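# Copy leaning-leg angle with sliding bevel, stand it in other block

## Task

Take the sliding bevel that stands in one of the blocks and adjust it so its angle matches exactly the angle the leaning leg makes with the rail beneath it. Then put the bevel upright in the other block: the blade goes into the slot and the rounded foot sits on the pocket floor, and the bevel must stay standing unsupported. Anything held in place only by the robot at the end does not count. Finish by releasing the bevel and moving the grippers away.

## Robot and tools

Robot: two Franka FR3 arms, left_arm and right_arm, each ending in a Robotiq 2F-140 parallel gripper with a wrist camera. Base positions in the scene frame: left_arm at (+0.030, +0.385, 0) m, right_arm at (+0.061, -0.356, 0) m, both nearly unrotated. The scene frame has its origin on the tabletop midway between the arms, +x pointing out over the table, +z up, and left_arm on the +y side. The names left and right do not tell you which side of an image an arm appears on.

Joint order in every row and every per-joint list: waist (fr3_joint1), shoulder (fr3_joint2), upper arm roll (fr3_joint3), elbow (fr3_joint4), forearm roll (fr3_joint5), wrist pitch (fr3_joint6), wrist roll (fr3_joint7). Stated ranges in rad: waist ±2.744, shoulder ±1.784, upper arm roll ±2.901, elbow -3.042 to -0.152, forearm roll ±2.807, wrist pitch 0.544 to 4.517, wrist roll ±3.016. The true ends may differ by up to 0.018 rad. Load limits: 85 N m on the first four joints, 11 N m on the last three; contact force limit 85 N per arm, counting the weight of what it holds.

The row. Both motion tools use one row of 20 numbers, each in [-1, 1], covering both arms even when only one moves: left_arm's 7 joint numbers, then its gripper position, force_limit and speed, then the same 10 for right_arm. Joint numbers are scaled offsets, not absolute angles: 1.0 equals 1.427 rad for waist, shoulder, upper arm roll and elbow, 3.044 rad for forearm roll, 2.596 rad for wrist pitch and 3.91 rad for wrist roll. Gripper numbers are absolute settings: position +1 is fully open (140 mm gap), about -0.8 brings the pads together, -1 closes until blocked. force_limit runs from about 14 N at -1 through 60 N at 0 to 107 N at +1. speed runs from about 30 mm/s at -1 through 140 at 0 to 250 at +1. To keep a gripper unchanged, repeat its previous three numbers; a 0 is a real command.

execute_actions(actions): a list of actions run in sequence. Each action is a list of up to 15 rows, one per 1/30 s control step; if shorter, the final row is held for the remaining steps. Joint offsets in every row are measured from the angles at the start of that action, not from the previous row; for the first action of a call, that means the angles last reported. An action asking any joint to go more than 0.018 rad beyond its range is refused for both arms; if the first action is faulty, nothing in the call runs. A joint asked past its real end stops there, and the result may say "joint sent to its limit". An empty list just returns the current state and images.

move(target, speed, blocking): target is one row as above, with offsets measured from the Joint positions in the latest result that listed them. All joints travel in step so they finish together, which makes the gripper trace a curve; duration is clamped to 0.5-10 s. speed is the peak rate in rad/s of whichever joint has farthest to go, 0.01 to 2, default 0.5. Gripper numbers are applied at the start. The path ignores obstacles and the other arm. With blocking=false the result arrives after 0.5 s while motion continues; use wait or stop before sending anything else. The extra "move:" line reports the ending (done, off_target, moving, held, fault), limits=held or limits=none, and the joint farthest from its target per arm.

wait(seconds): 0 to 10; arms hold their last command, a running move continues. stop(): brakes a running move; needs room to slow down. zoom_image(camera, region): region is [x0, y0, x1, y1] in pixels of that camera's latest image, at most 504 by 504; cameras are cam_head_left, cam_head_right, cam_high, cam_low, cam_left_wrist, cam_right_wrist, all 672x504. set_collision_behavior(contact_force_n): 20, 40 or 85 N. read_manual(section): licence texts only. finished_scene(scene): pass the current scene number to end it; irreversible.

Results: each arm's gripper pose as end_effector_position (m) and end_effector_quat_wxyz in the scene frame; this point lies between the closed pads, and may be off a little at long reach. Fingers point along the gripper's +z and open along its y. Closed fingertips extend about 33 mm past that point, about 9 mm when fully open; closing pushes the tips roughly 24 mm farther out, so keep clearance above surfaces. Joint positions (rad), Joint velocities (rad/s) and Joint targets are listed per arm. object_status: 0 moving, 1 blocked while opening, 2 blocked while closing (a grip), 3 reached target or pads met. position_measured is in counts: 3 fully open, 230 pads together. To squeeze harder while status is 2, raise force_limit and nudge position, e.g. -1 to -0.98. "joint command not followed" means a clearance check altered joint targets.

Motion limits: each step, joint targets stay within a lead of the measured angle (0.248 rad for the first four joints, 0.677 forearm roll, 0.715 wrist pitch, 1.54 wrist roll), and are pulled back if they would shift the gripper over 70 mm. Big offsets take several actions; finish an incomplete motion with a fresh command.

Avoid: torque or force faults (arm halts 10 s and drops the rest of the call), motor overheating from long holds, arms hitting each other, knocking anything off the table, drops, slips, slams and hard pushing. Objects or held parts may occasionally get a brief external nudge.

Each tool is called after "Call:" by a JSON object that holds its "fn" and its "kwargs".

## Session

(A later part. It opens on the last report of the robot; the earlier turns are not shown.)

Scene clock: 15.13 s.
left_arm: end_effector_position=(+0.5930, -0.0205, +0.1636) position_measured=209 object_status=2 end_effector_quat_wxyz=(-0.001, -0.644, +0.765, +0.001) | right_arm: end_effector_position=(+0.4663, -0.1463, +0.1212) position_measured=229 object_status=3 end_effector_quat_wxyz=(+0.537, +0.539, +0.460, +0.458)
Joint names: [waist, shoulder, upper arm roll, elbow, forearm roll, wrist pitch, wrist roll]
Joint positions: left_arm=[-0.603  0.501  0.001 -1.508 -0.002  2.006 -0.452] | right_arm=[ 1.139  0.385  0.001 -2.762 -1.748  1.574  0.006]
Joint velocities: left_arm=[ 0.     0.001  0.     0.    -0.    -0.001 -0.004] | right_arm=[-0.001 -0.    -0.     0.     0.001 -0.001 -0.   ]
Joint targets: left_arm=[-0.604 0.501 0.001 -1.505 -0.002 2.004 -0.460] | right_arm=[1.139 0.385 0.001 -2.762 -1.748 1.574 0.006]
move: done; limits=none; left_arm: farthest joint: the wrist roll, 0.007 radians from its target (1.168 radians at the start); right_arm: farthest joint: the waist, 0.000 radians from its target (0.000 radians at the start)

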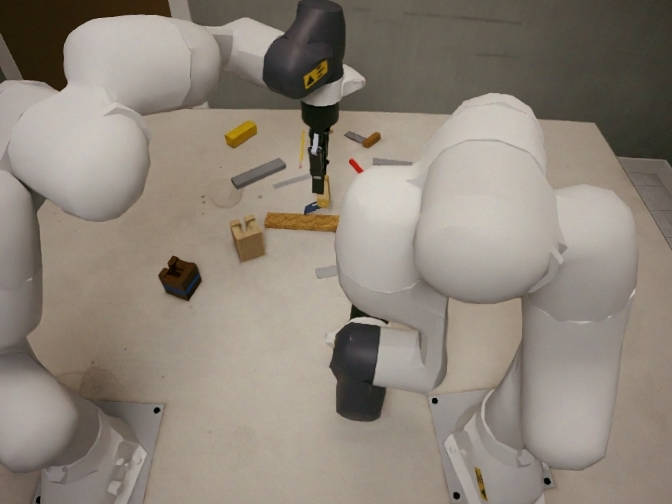

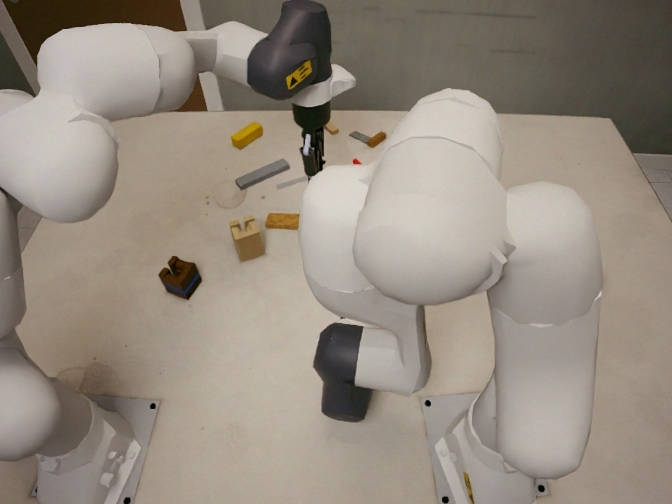

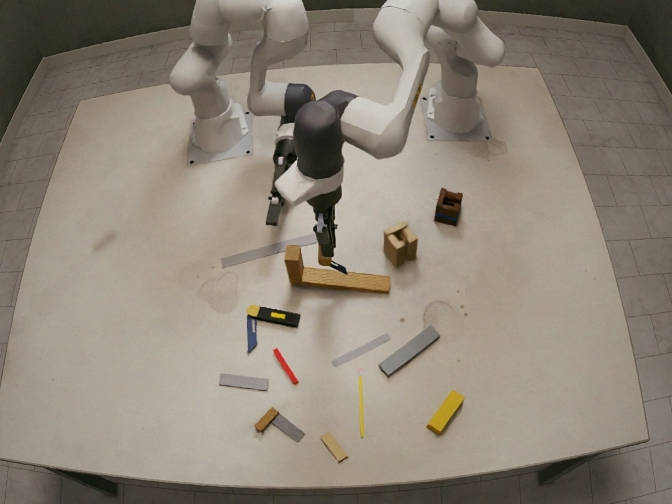

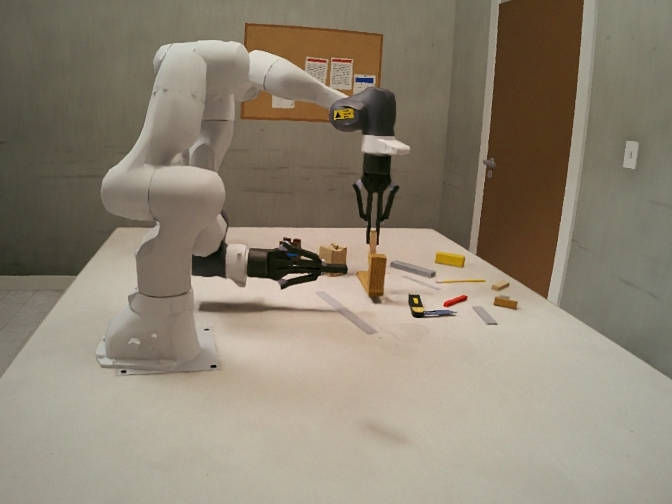

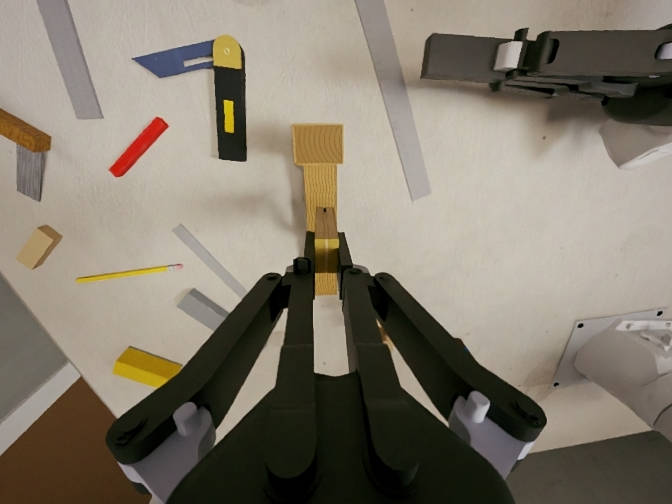

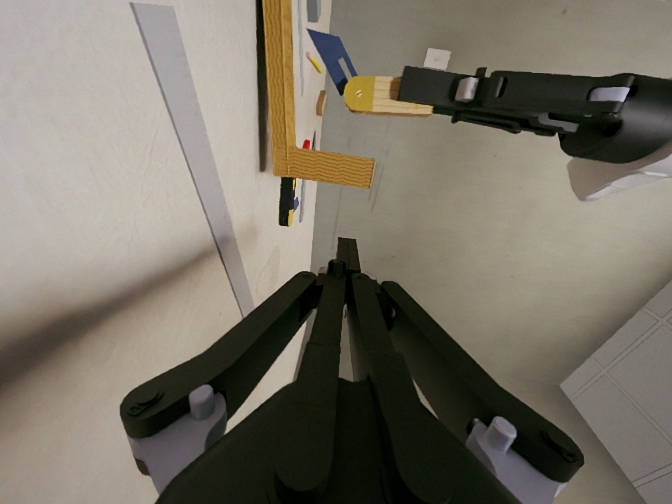

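Call:
{"fn": "execute_actions", "kwargs": {"actions": []}}

Scene clock: 16.70 s.
left_arm: end_effector_position=(+0.5919, -0.0220, +0.1637) position_measured=209 object_status=2 end_effector_quat_wxyz=(-0.003, -0.645, +0.764, +0.001) | right_arm: end_effector_position=(+0.4663, -0.1463, +0.1212) position_measured=229 object_status=3 end_effector_quat_wxyz=(+0.537, +0.539, +0.460, +0.458)
Joint names: [waist, shoulder, upper arm roll, elbow, forearm roll, wrist pitch, wrist roll]
Joint positions: left_arm=[-0.604  0.501  0.001 -1.507 -0.005  2.005 -0.454] | right_arm=[ 1.139  0.385  0.001 -2.762 -1.748  1.574  0.006]
Joint velocities: left_arm=[ 0.001  0.001  0.001 -0.    -0.001 -0.001  0.   ] | right_arm=[ 0.001  0.     0.    -0.001  0.002  0.001 -0.   ]
Joint targets: left_arm=[-0.604 0.501 0.001 -1.505 -0.002 2.004 -0.460] | right_arm=[1.139 0.385 0.001 -2.762 -1.748 1.574 0.006]

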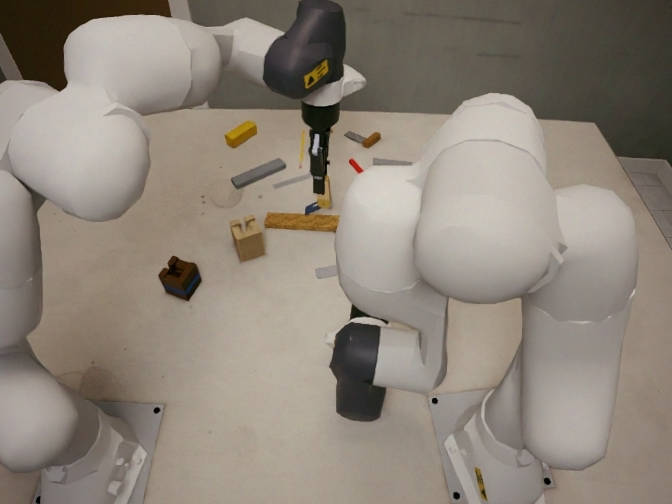

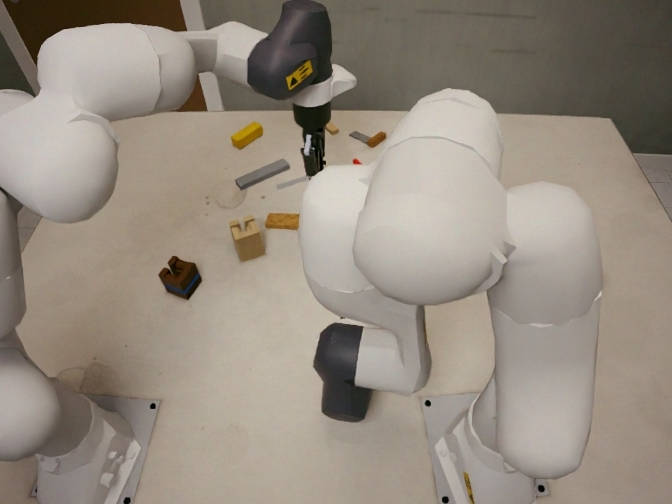

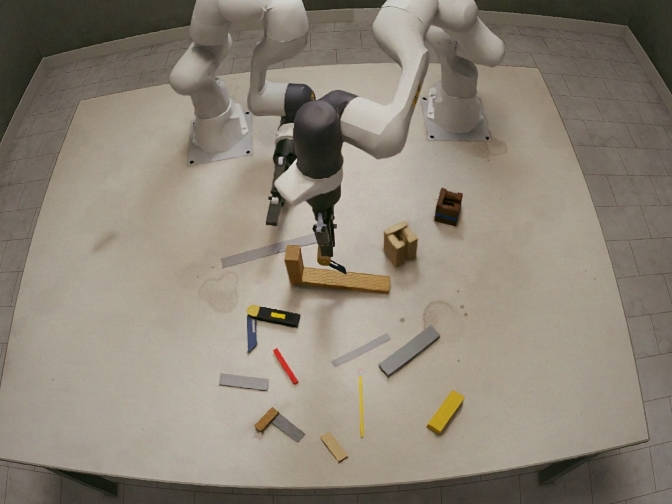

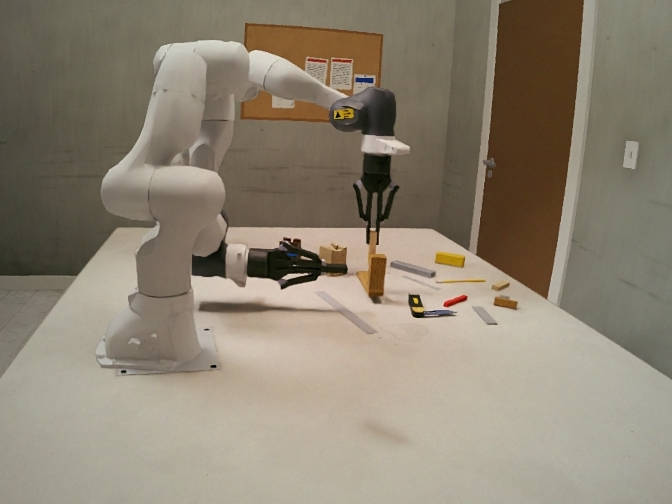

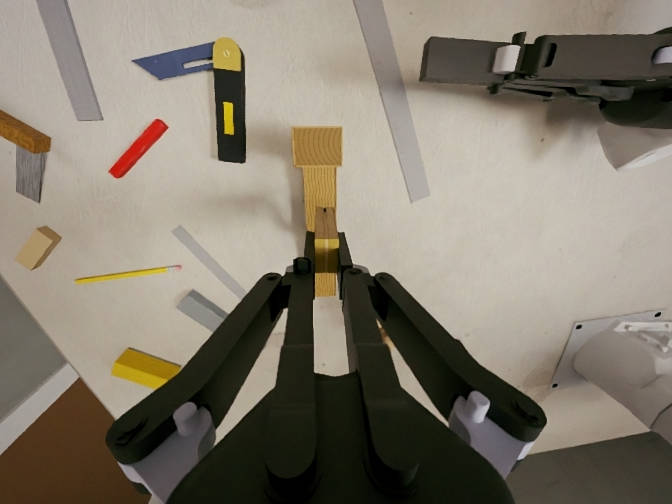

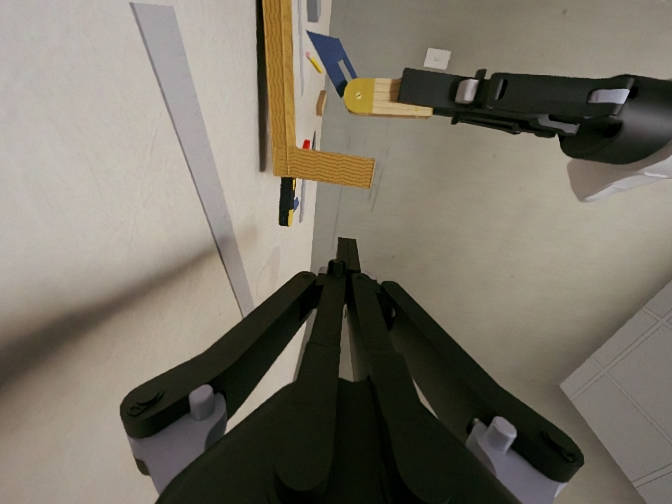

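Call:
{"fn": "move", "kwargs": {"target": [-0.0557,0.103,0,0.1205,0.033,-0.0297,-0.0327,-1,0.7,-0.8,0,0,0,0,0,0,0,-0.8,0,0], "speed": 0.12}}

Call:
{"fn": "zoom_image", "kwargs": {"camera": "cam_right_wrist", "region": [260,50,420,190]}}

Scene clock: 19.67 s.
left_arm: end_effector_position=(+0.5901, -0.0575, +0.1367) position_measured=209 object_status=2 end_effector_quat_wxyz=(+0.039, -0.646, +0.762, +0.031) | right_arm: end_effector_position=(+0.4663, -0.1463, +0.1212) position_measured=229 object_status=3 end_effector_quat_wxyz=(+0.537, +0.539, +0.460, +0.458)
Joint names: [waist, shoulder, upper arm roll, elbow, forearm roll, wrist pitch, wrist roll]
Joint positions: left_arm=[-0.682  0.646  0.001 -1.336  0.092  1.932 -0.574] | right_arm=[ 1.139  0.385  0.001 -2.762 -1.748  1.574  0.006]
Joint velocities: left_arm=[-0.     0.001  0.001  0.001 -0.001 -0.001 -0.006] | right_arm=[-0.002 -0.001 -0.001  0.    -0.001  0.     0.   ]
Joint targets: left_arm=[-0.684 0.648 0.001 -1.335 0.095 1.928 -0.582] | right_arm=[1.139 0.385 0.001 -2.762 -1.748 1.574 0.006]
move: done; limits=none; left_arm: farthest joint: the wrist roll, 0.008 radians from its target (0.128 radians at the start); right_arm: farthest joint: the waist, 0.000 radians from its target (0.000 radians at the start)

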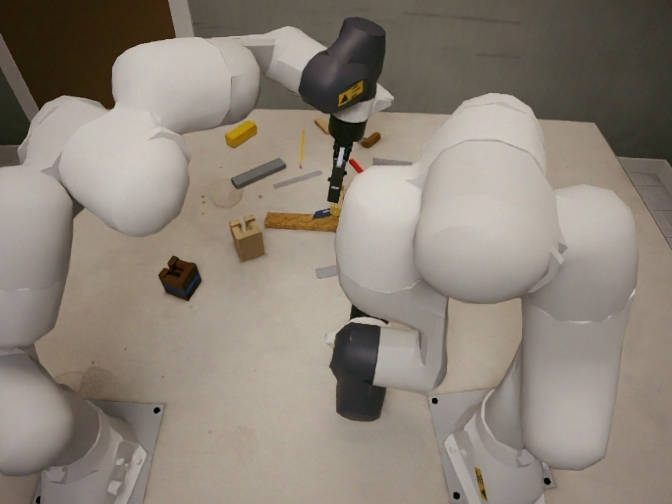

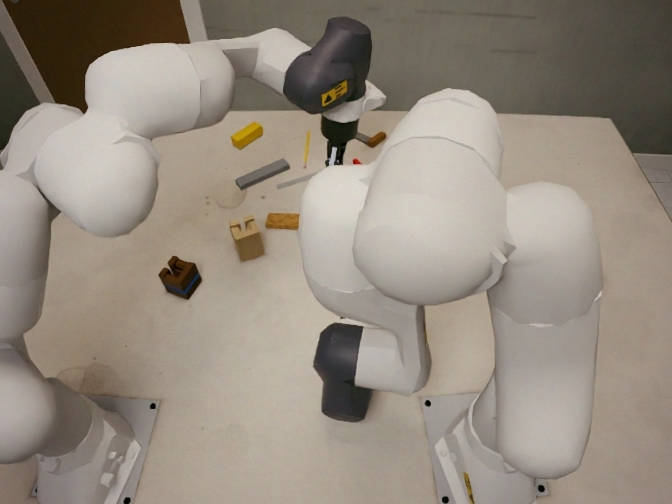

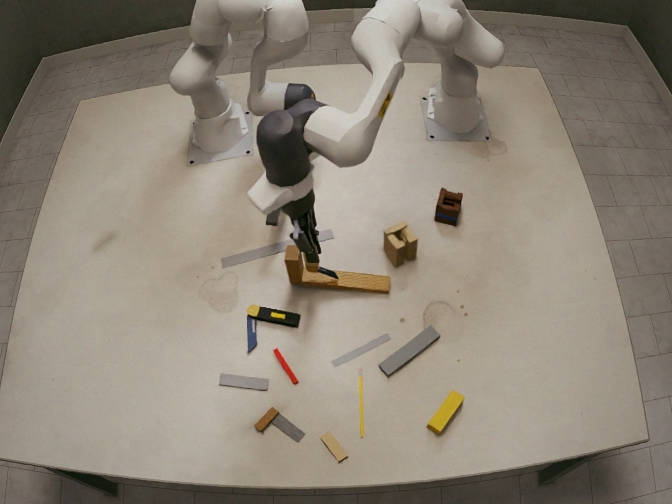

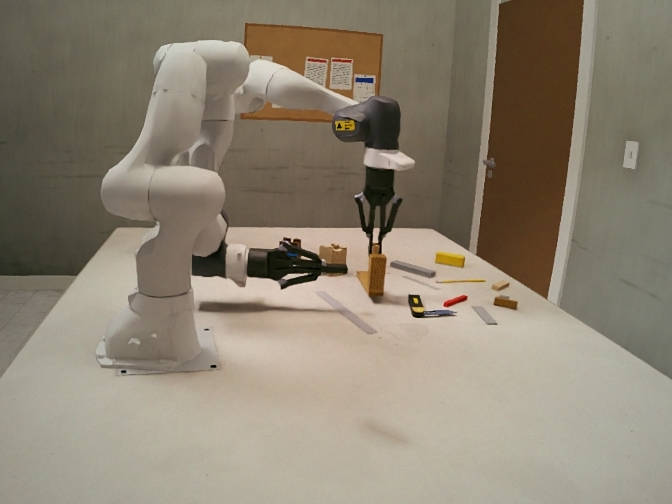

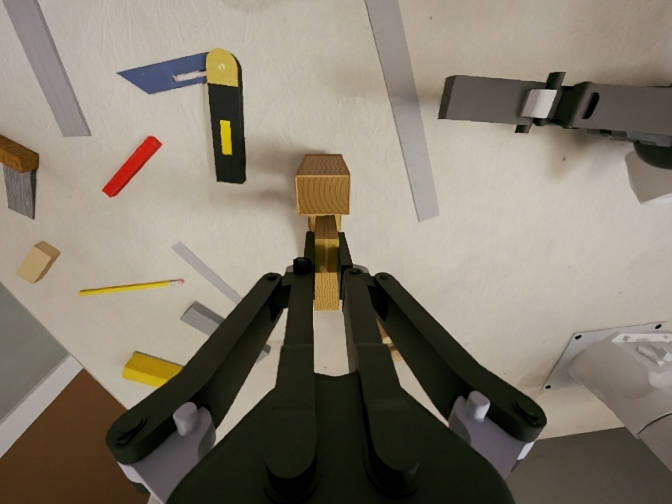

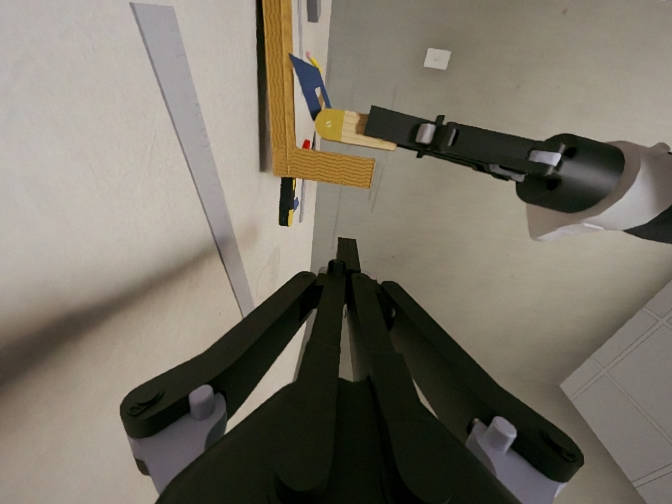

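Region (260, 50, 420, 190) of cam_right_wrist's 672x504 image, scaled by 3.150, with more detail than that image has; it fills the top 441 rows of this view, and the rest is white.

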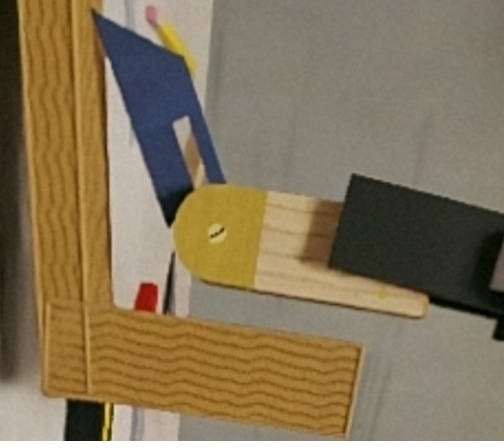

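Call:
{"fn": "move", "kwargs": {"target": [-0.0085,0.0216,0,0.0106,0,0.0068,-0.0045,-1,0.7,-0.8,0,0,0,0,0,0,0,-0.8,0,0], "speed": 0.04}}

Call:
{"fn": "zoom_image", "kwargs": {"camera": "cam_right_wrist", "region": [280,70,400,180]}}

Scene clock: 21.30 s.
left_arm: end_effector_position=(+0.5889, -0.0660, +0.1237) position_measured=209 object_status=2 end_effector_quat_wxyz=(+0.039, -0.645, +0.762, +0.031) | right_arm: end_effector_position=(+0.4663, -0.1463, +0.1212) position_measured=229 object_status=3 end_effector_quat_wxyz=(+0.537, +0.539, +0.460, +0.458)
Joint names: [waist, shoulder, upper arm roll, elbow, forearm roll, wrist pitch, wrist roll]
Joint positions: left_arm=[-0.692  0.674  0.001 -1.322  0.092  1.946 -0.584] | right_arm=[ 1.139  0.385  0.001 -2.762 -1.748  1.574  0.006]
Joint velocities: left_arm=[-0.001  0.    -0.001  0.002 -0.     0.002 -0.009] | right_arm=[ 0.001 -0.001  0.001  0.001 -0.002  0.    -0.001]
Joint targets: left_arm=[-0.694 0.676 0.001 -1.321 0.092 1.949 -0.591] | right_arm=[1.139 0.385 0.001 -2.762 -1.748 1.574 0.006]
move: done; limits=none; left_arm: farthest joint: the wrist roll, 0.008 radians from its target (0.016 radians at the start); right_arm: farthest joint: the waist, 0.000 radians from its target (0.000 radians at the start)

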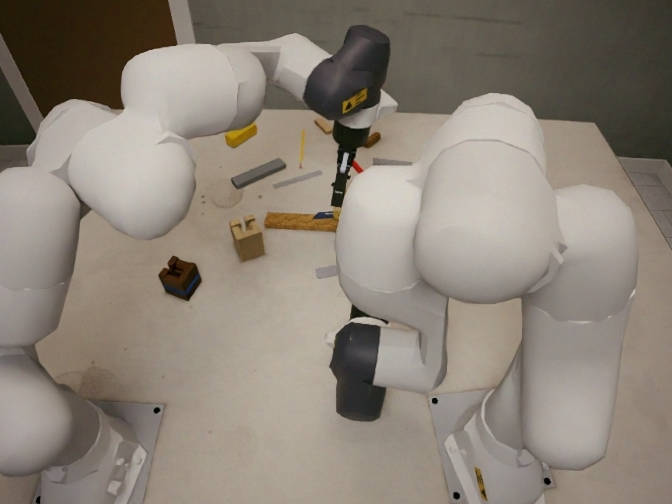

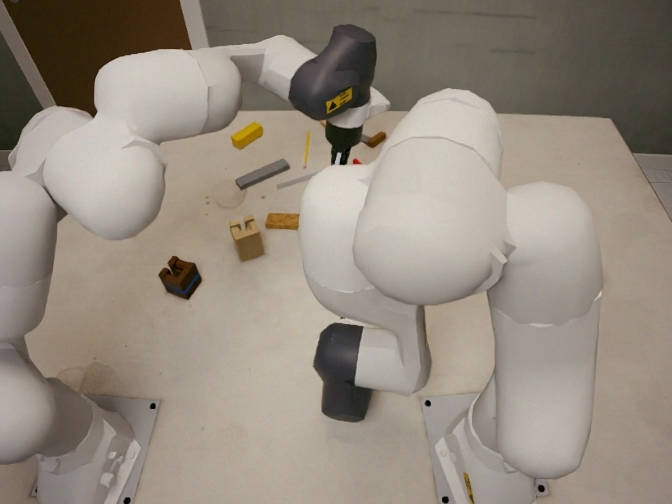

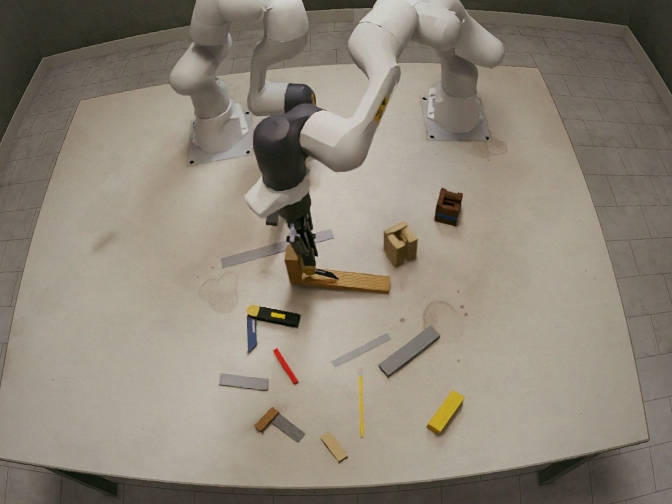

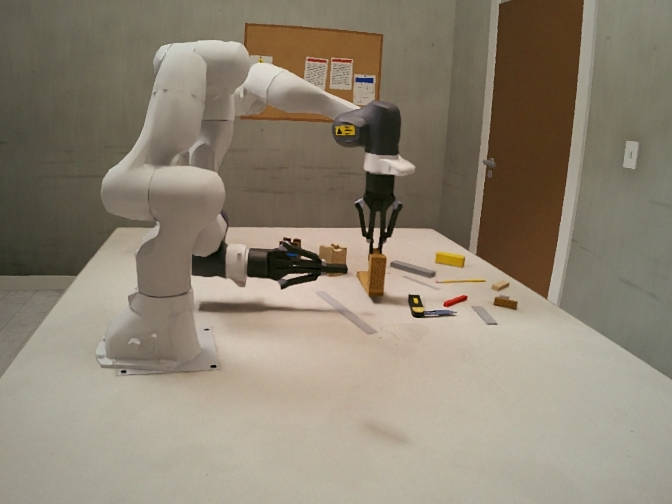

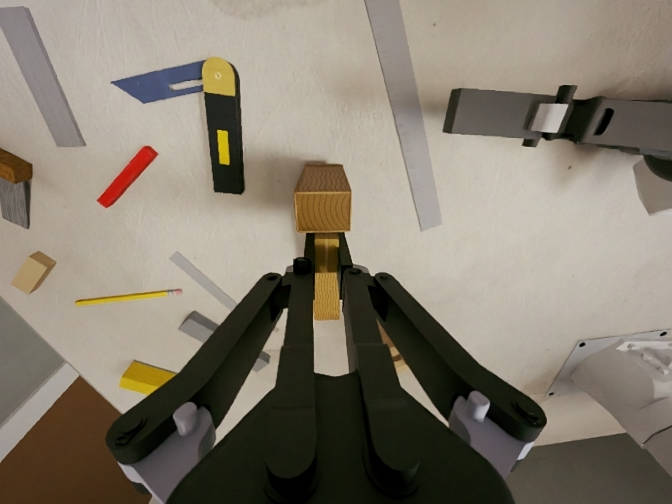

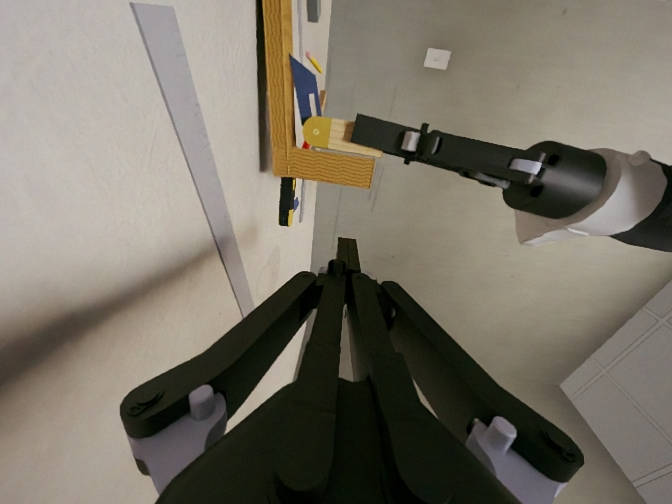

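Region (280, 70, 400, 180) of cam_right_wrist's 672x504 image, scaled by 4.200, with more detail than that image has; it fills the top 462 rows of this view, and the rest is white.

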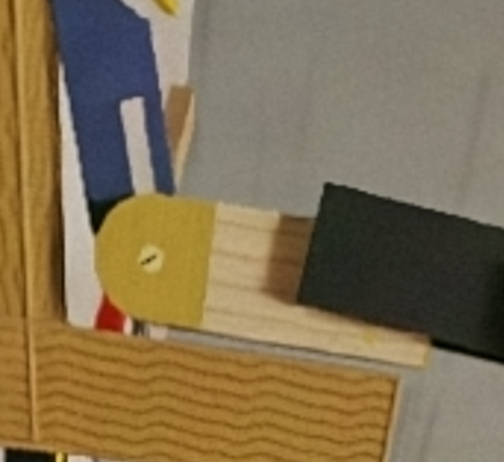

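Call:
{"fn": "move", "kwargs": {"target": [0.0032,0,0,-0.0116,-0.0046,0.0096,0,-1,0.7,-0.8,0,0,0,0,0,0,0,-0.8,0,0], "speed": 0.03}}

Call:
{"fn": "zoom_image", "kwargs": {"camera": "cam_right_wrist", "region": [285,110,385,175]}}

Scene clock: 22.77 s.
left_arm: end_effector_position=(+0.5890, -0.0674, +0.1190) position_measured=209 object_status=2 end_effector_quat_wxyz=(+0.035, -0.648, +0.760, +0.026) | right_arm: end_effector_position=(+0.4663, -0.1463, +0.1212) position_measured=229 object_status=3 end_effector_quat_wxyz=(+0.537, +0.539, +0.460, +0.458)
Joint names: [waist, shoulder, upper arm roll, elbow, forearm roll, wrist pitch, wrist roll]
Joint positions: left_arm=[-0.689  0.673  0.001 -1.336  0.082  1.967 -0.585] | right_arm=[ 1.139  0.385  0.001 -2.762 -1.748  1.574  0.006]
Joint velocities: left_arm=[ 0.001  0.001  0.001 -0.001 -0.002  0.002 -0.001] | right_arm=[ 0.001  0.001 -0.    -0.    -0.001  0.     0.   ]
Joint targets: left_arm=[-0.687 0.674 0.001 -1.338 0.078 1.971 -0.584] | right_arm=[1.139 0.385 0.001 -2.762 -1.748 1.574 0.006]
move: done; limits=none; left_arm: farthest joint: the forearm roll, 0.004 radians from its target (0.014 radians at the start); right_arm: farthest joint: the waist, 0.000 radians from its target (0.000 radians at the start)

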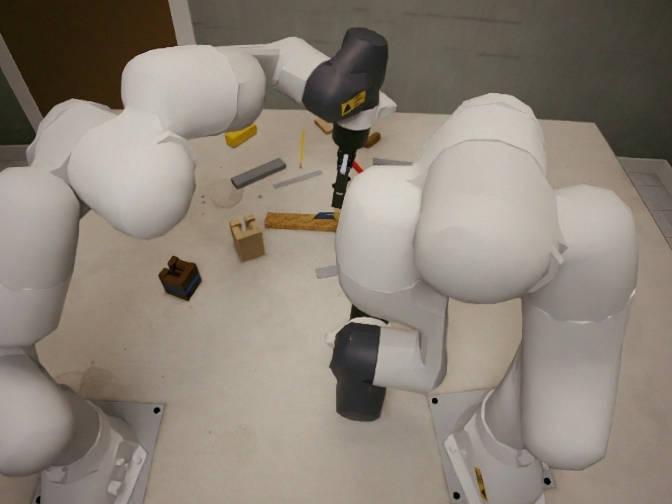

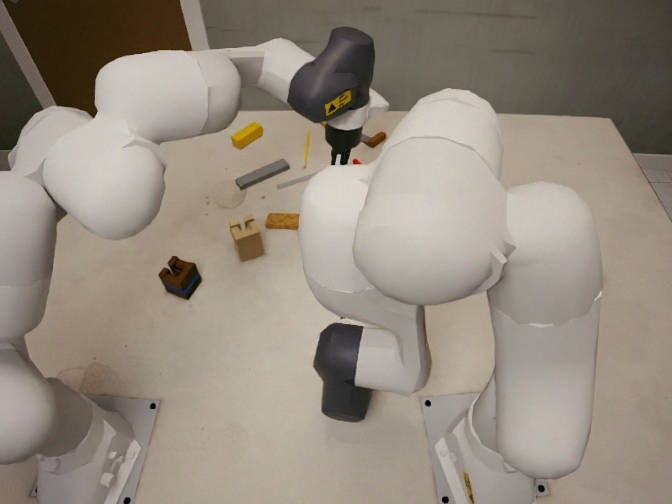

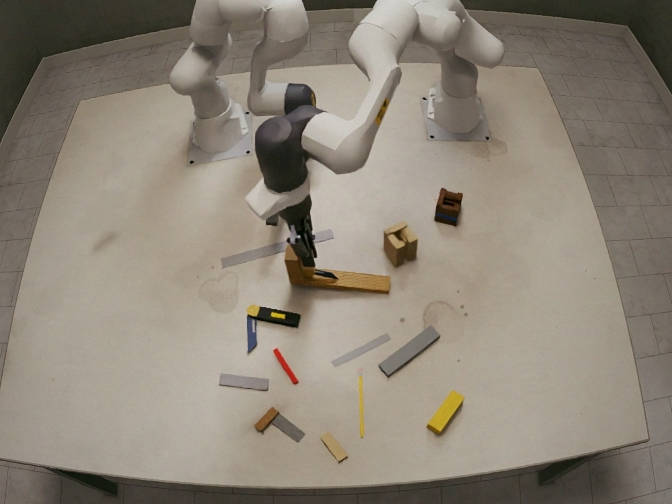

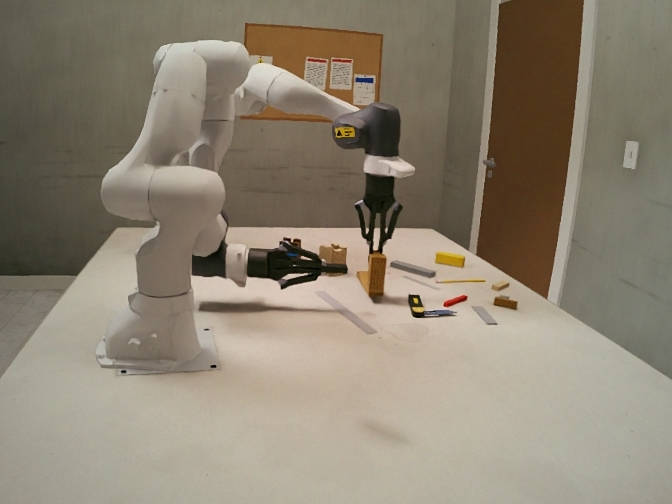

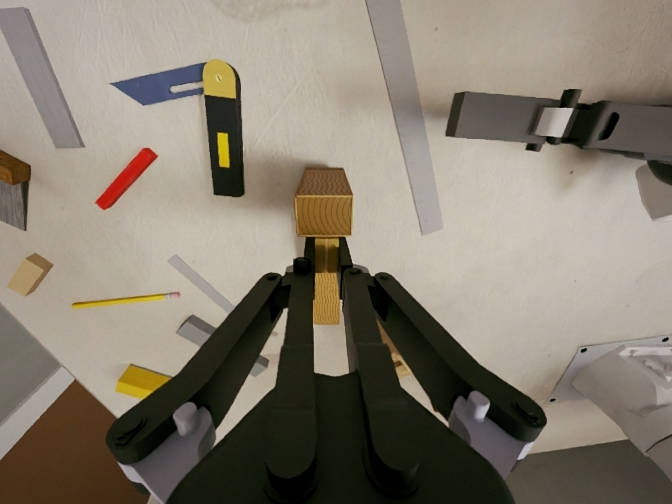

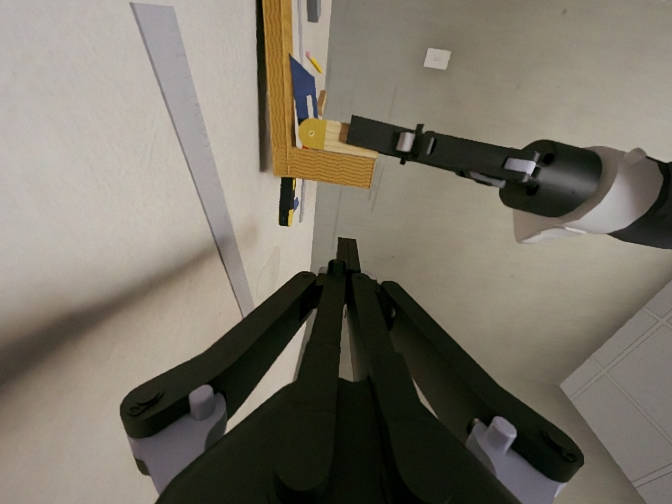

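Region (285, 110, 385, 175) of cam_right_wrist's 672x504 image, scaled by 5.040, with more detail than that image has; it fills the top 328 rows of this view, and the rest is white.

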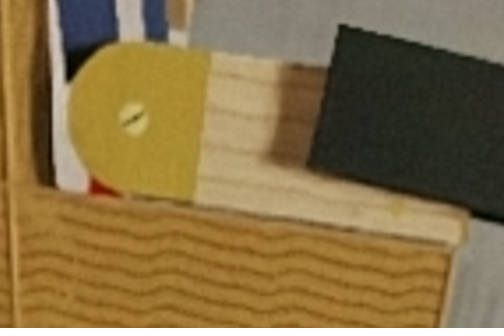

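Call:
{"fn": "zoom_image", "kwargs": {"camera": "cam_right_wrist", "region": [305,140,345,162]}}

Call:
{"fn": "zoom_image", "kwargs": {"camera": "cam_right_wrist", "region": [340,145,380,167]}}

Region (305, 140, 345, 162) of cam_right_wrist's 672x504 image, scaled by 12.600, with more detail than that image has; it fills the top 277 rows of this view, and the rest is white.

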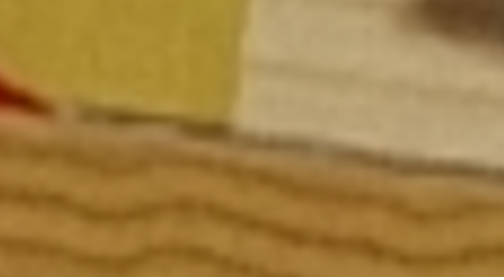

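Region (340, 145, 380, 167) of cam_right_wrist's 672x504 image, scaled by 12.600, with more detail than that image has; it fills the top 277 rows of this view, and the rest is white.

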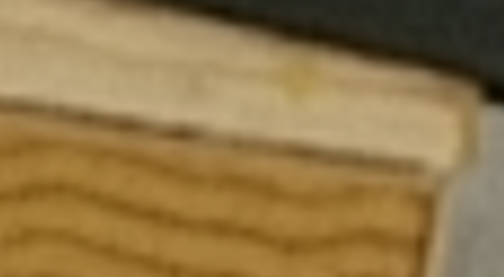

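Call:
{"fn": "move", "kwargs": {"target": [0,0.0062,0,-0.0066,-0.0013,0.0068,0,-1,0.7,-0.8,0,0,0,0,0,0,0,-0.8,0,0], "speed": 0.02}}

Call:
{"fn": "zoom_image", "kwargs": {"camera": "cam_right_wrist", "region": [270,50,390,170]}}

Scene clock: 24.50 s.
left_arm: end_effector_position=(+0.5893, -0.0680, +0.1127) position_measured=209 object_status=2 end_effector_quat_wxyz=(+0.034, -0.648, +0.761, +0.025) | right_arm: end_effector_position=(+0.4663, -0.1463, +0.1212) position_measured=229 object_status=3 end_effector_quat_wxyz=(+0.537, +0.539, +0.460, +0.458)
Joint names: [waist, shoulder, upper arm roll, elbow, forearm roll, wrist pitch, wrist roll]
Joint positions: left_arm=[-0.689  0.679  0.001 -1.343  0.082  1.982 -0.585] | right_arm=[ 1.139  0.385  0.001 -2.762 -1.748  1.574  0.006]
Joint velocities: left_arm=[ 0.001 -0.    -0.    -0.002 -0.     0.001 -0.001] | right_arm=[0.    0.002 0.    0.001 0.    0.001 0.   ]
Joint targets: left_arm=[-0.689 0.682 0.001 -1.345 0.078 1.984 -0.585] | right_arm=[1.139 0.385 0.001 -2.762 -1.748 1.574 0.006]
move: done; limits=none; left_arm: farthest joint: the forearm roll, 0.004 radians from its target (0.004 radians at the start); right_arm: farthest joint: the waist, 0.000 radians from its target (0.000 radians at the start)

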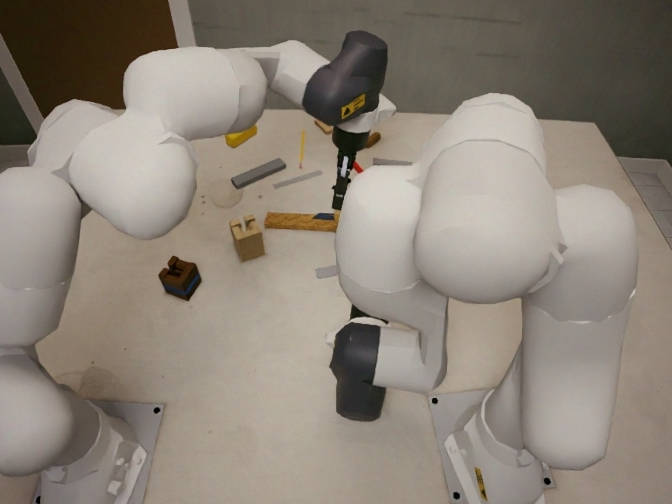

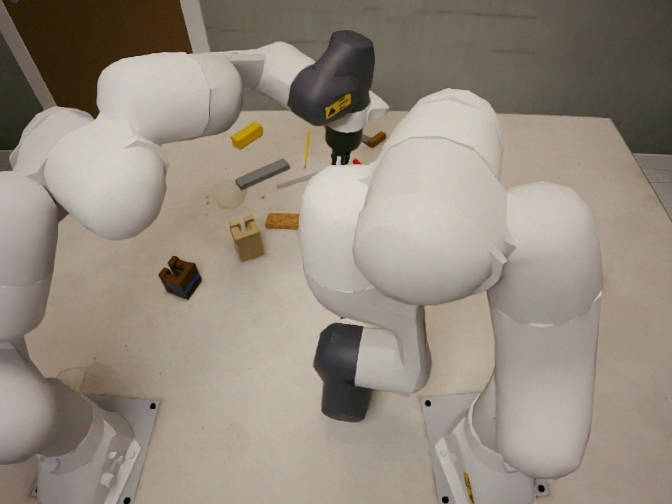

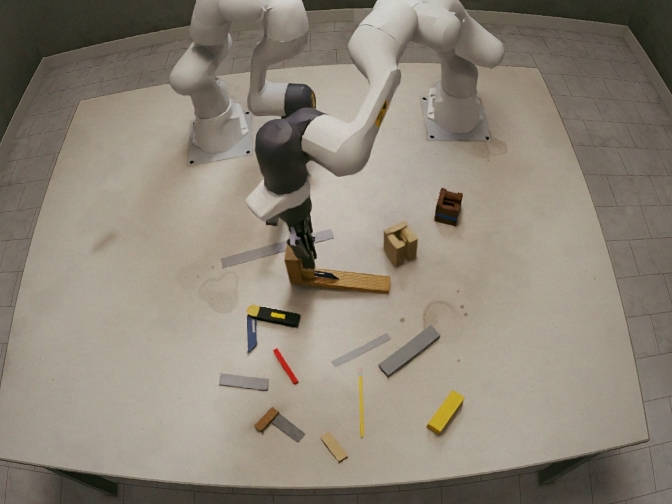

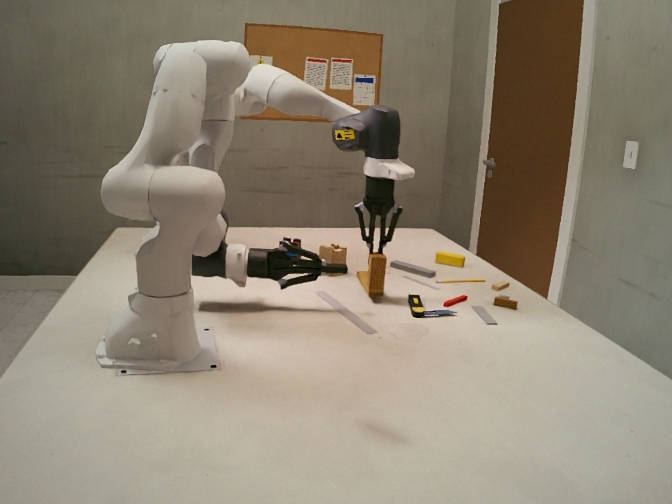

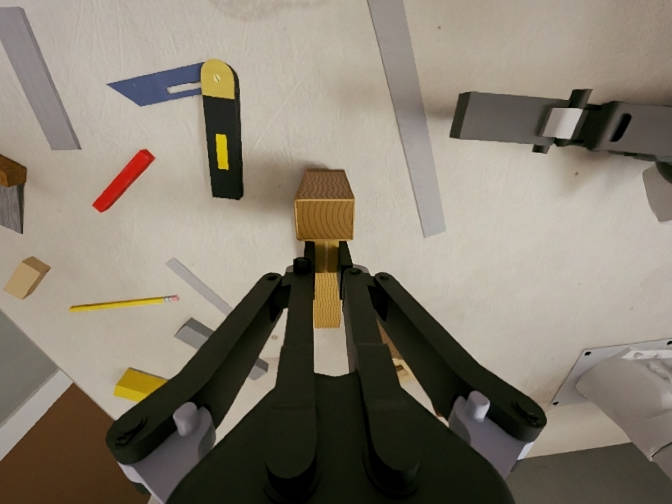

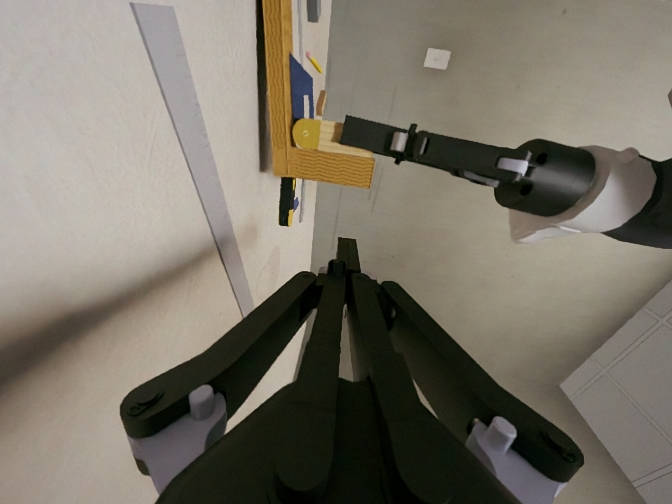

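Region (270, 50, 390, 170) of cam_right_wrist's 672x504 image, scaled by 4.200, with more detail than that image has.

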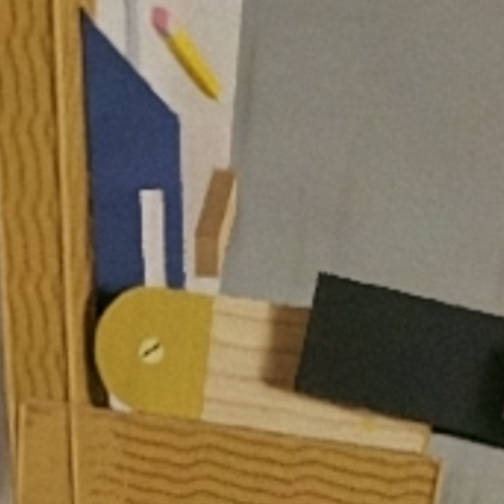

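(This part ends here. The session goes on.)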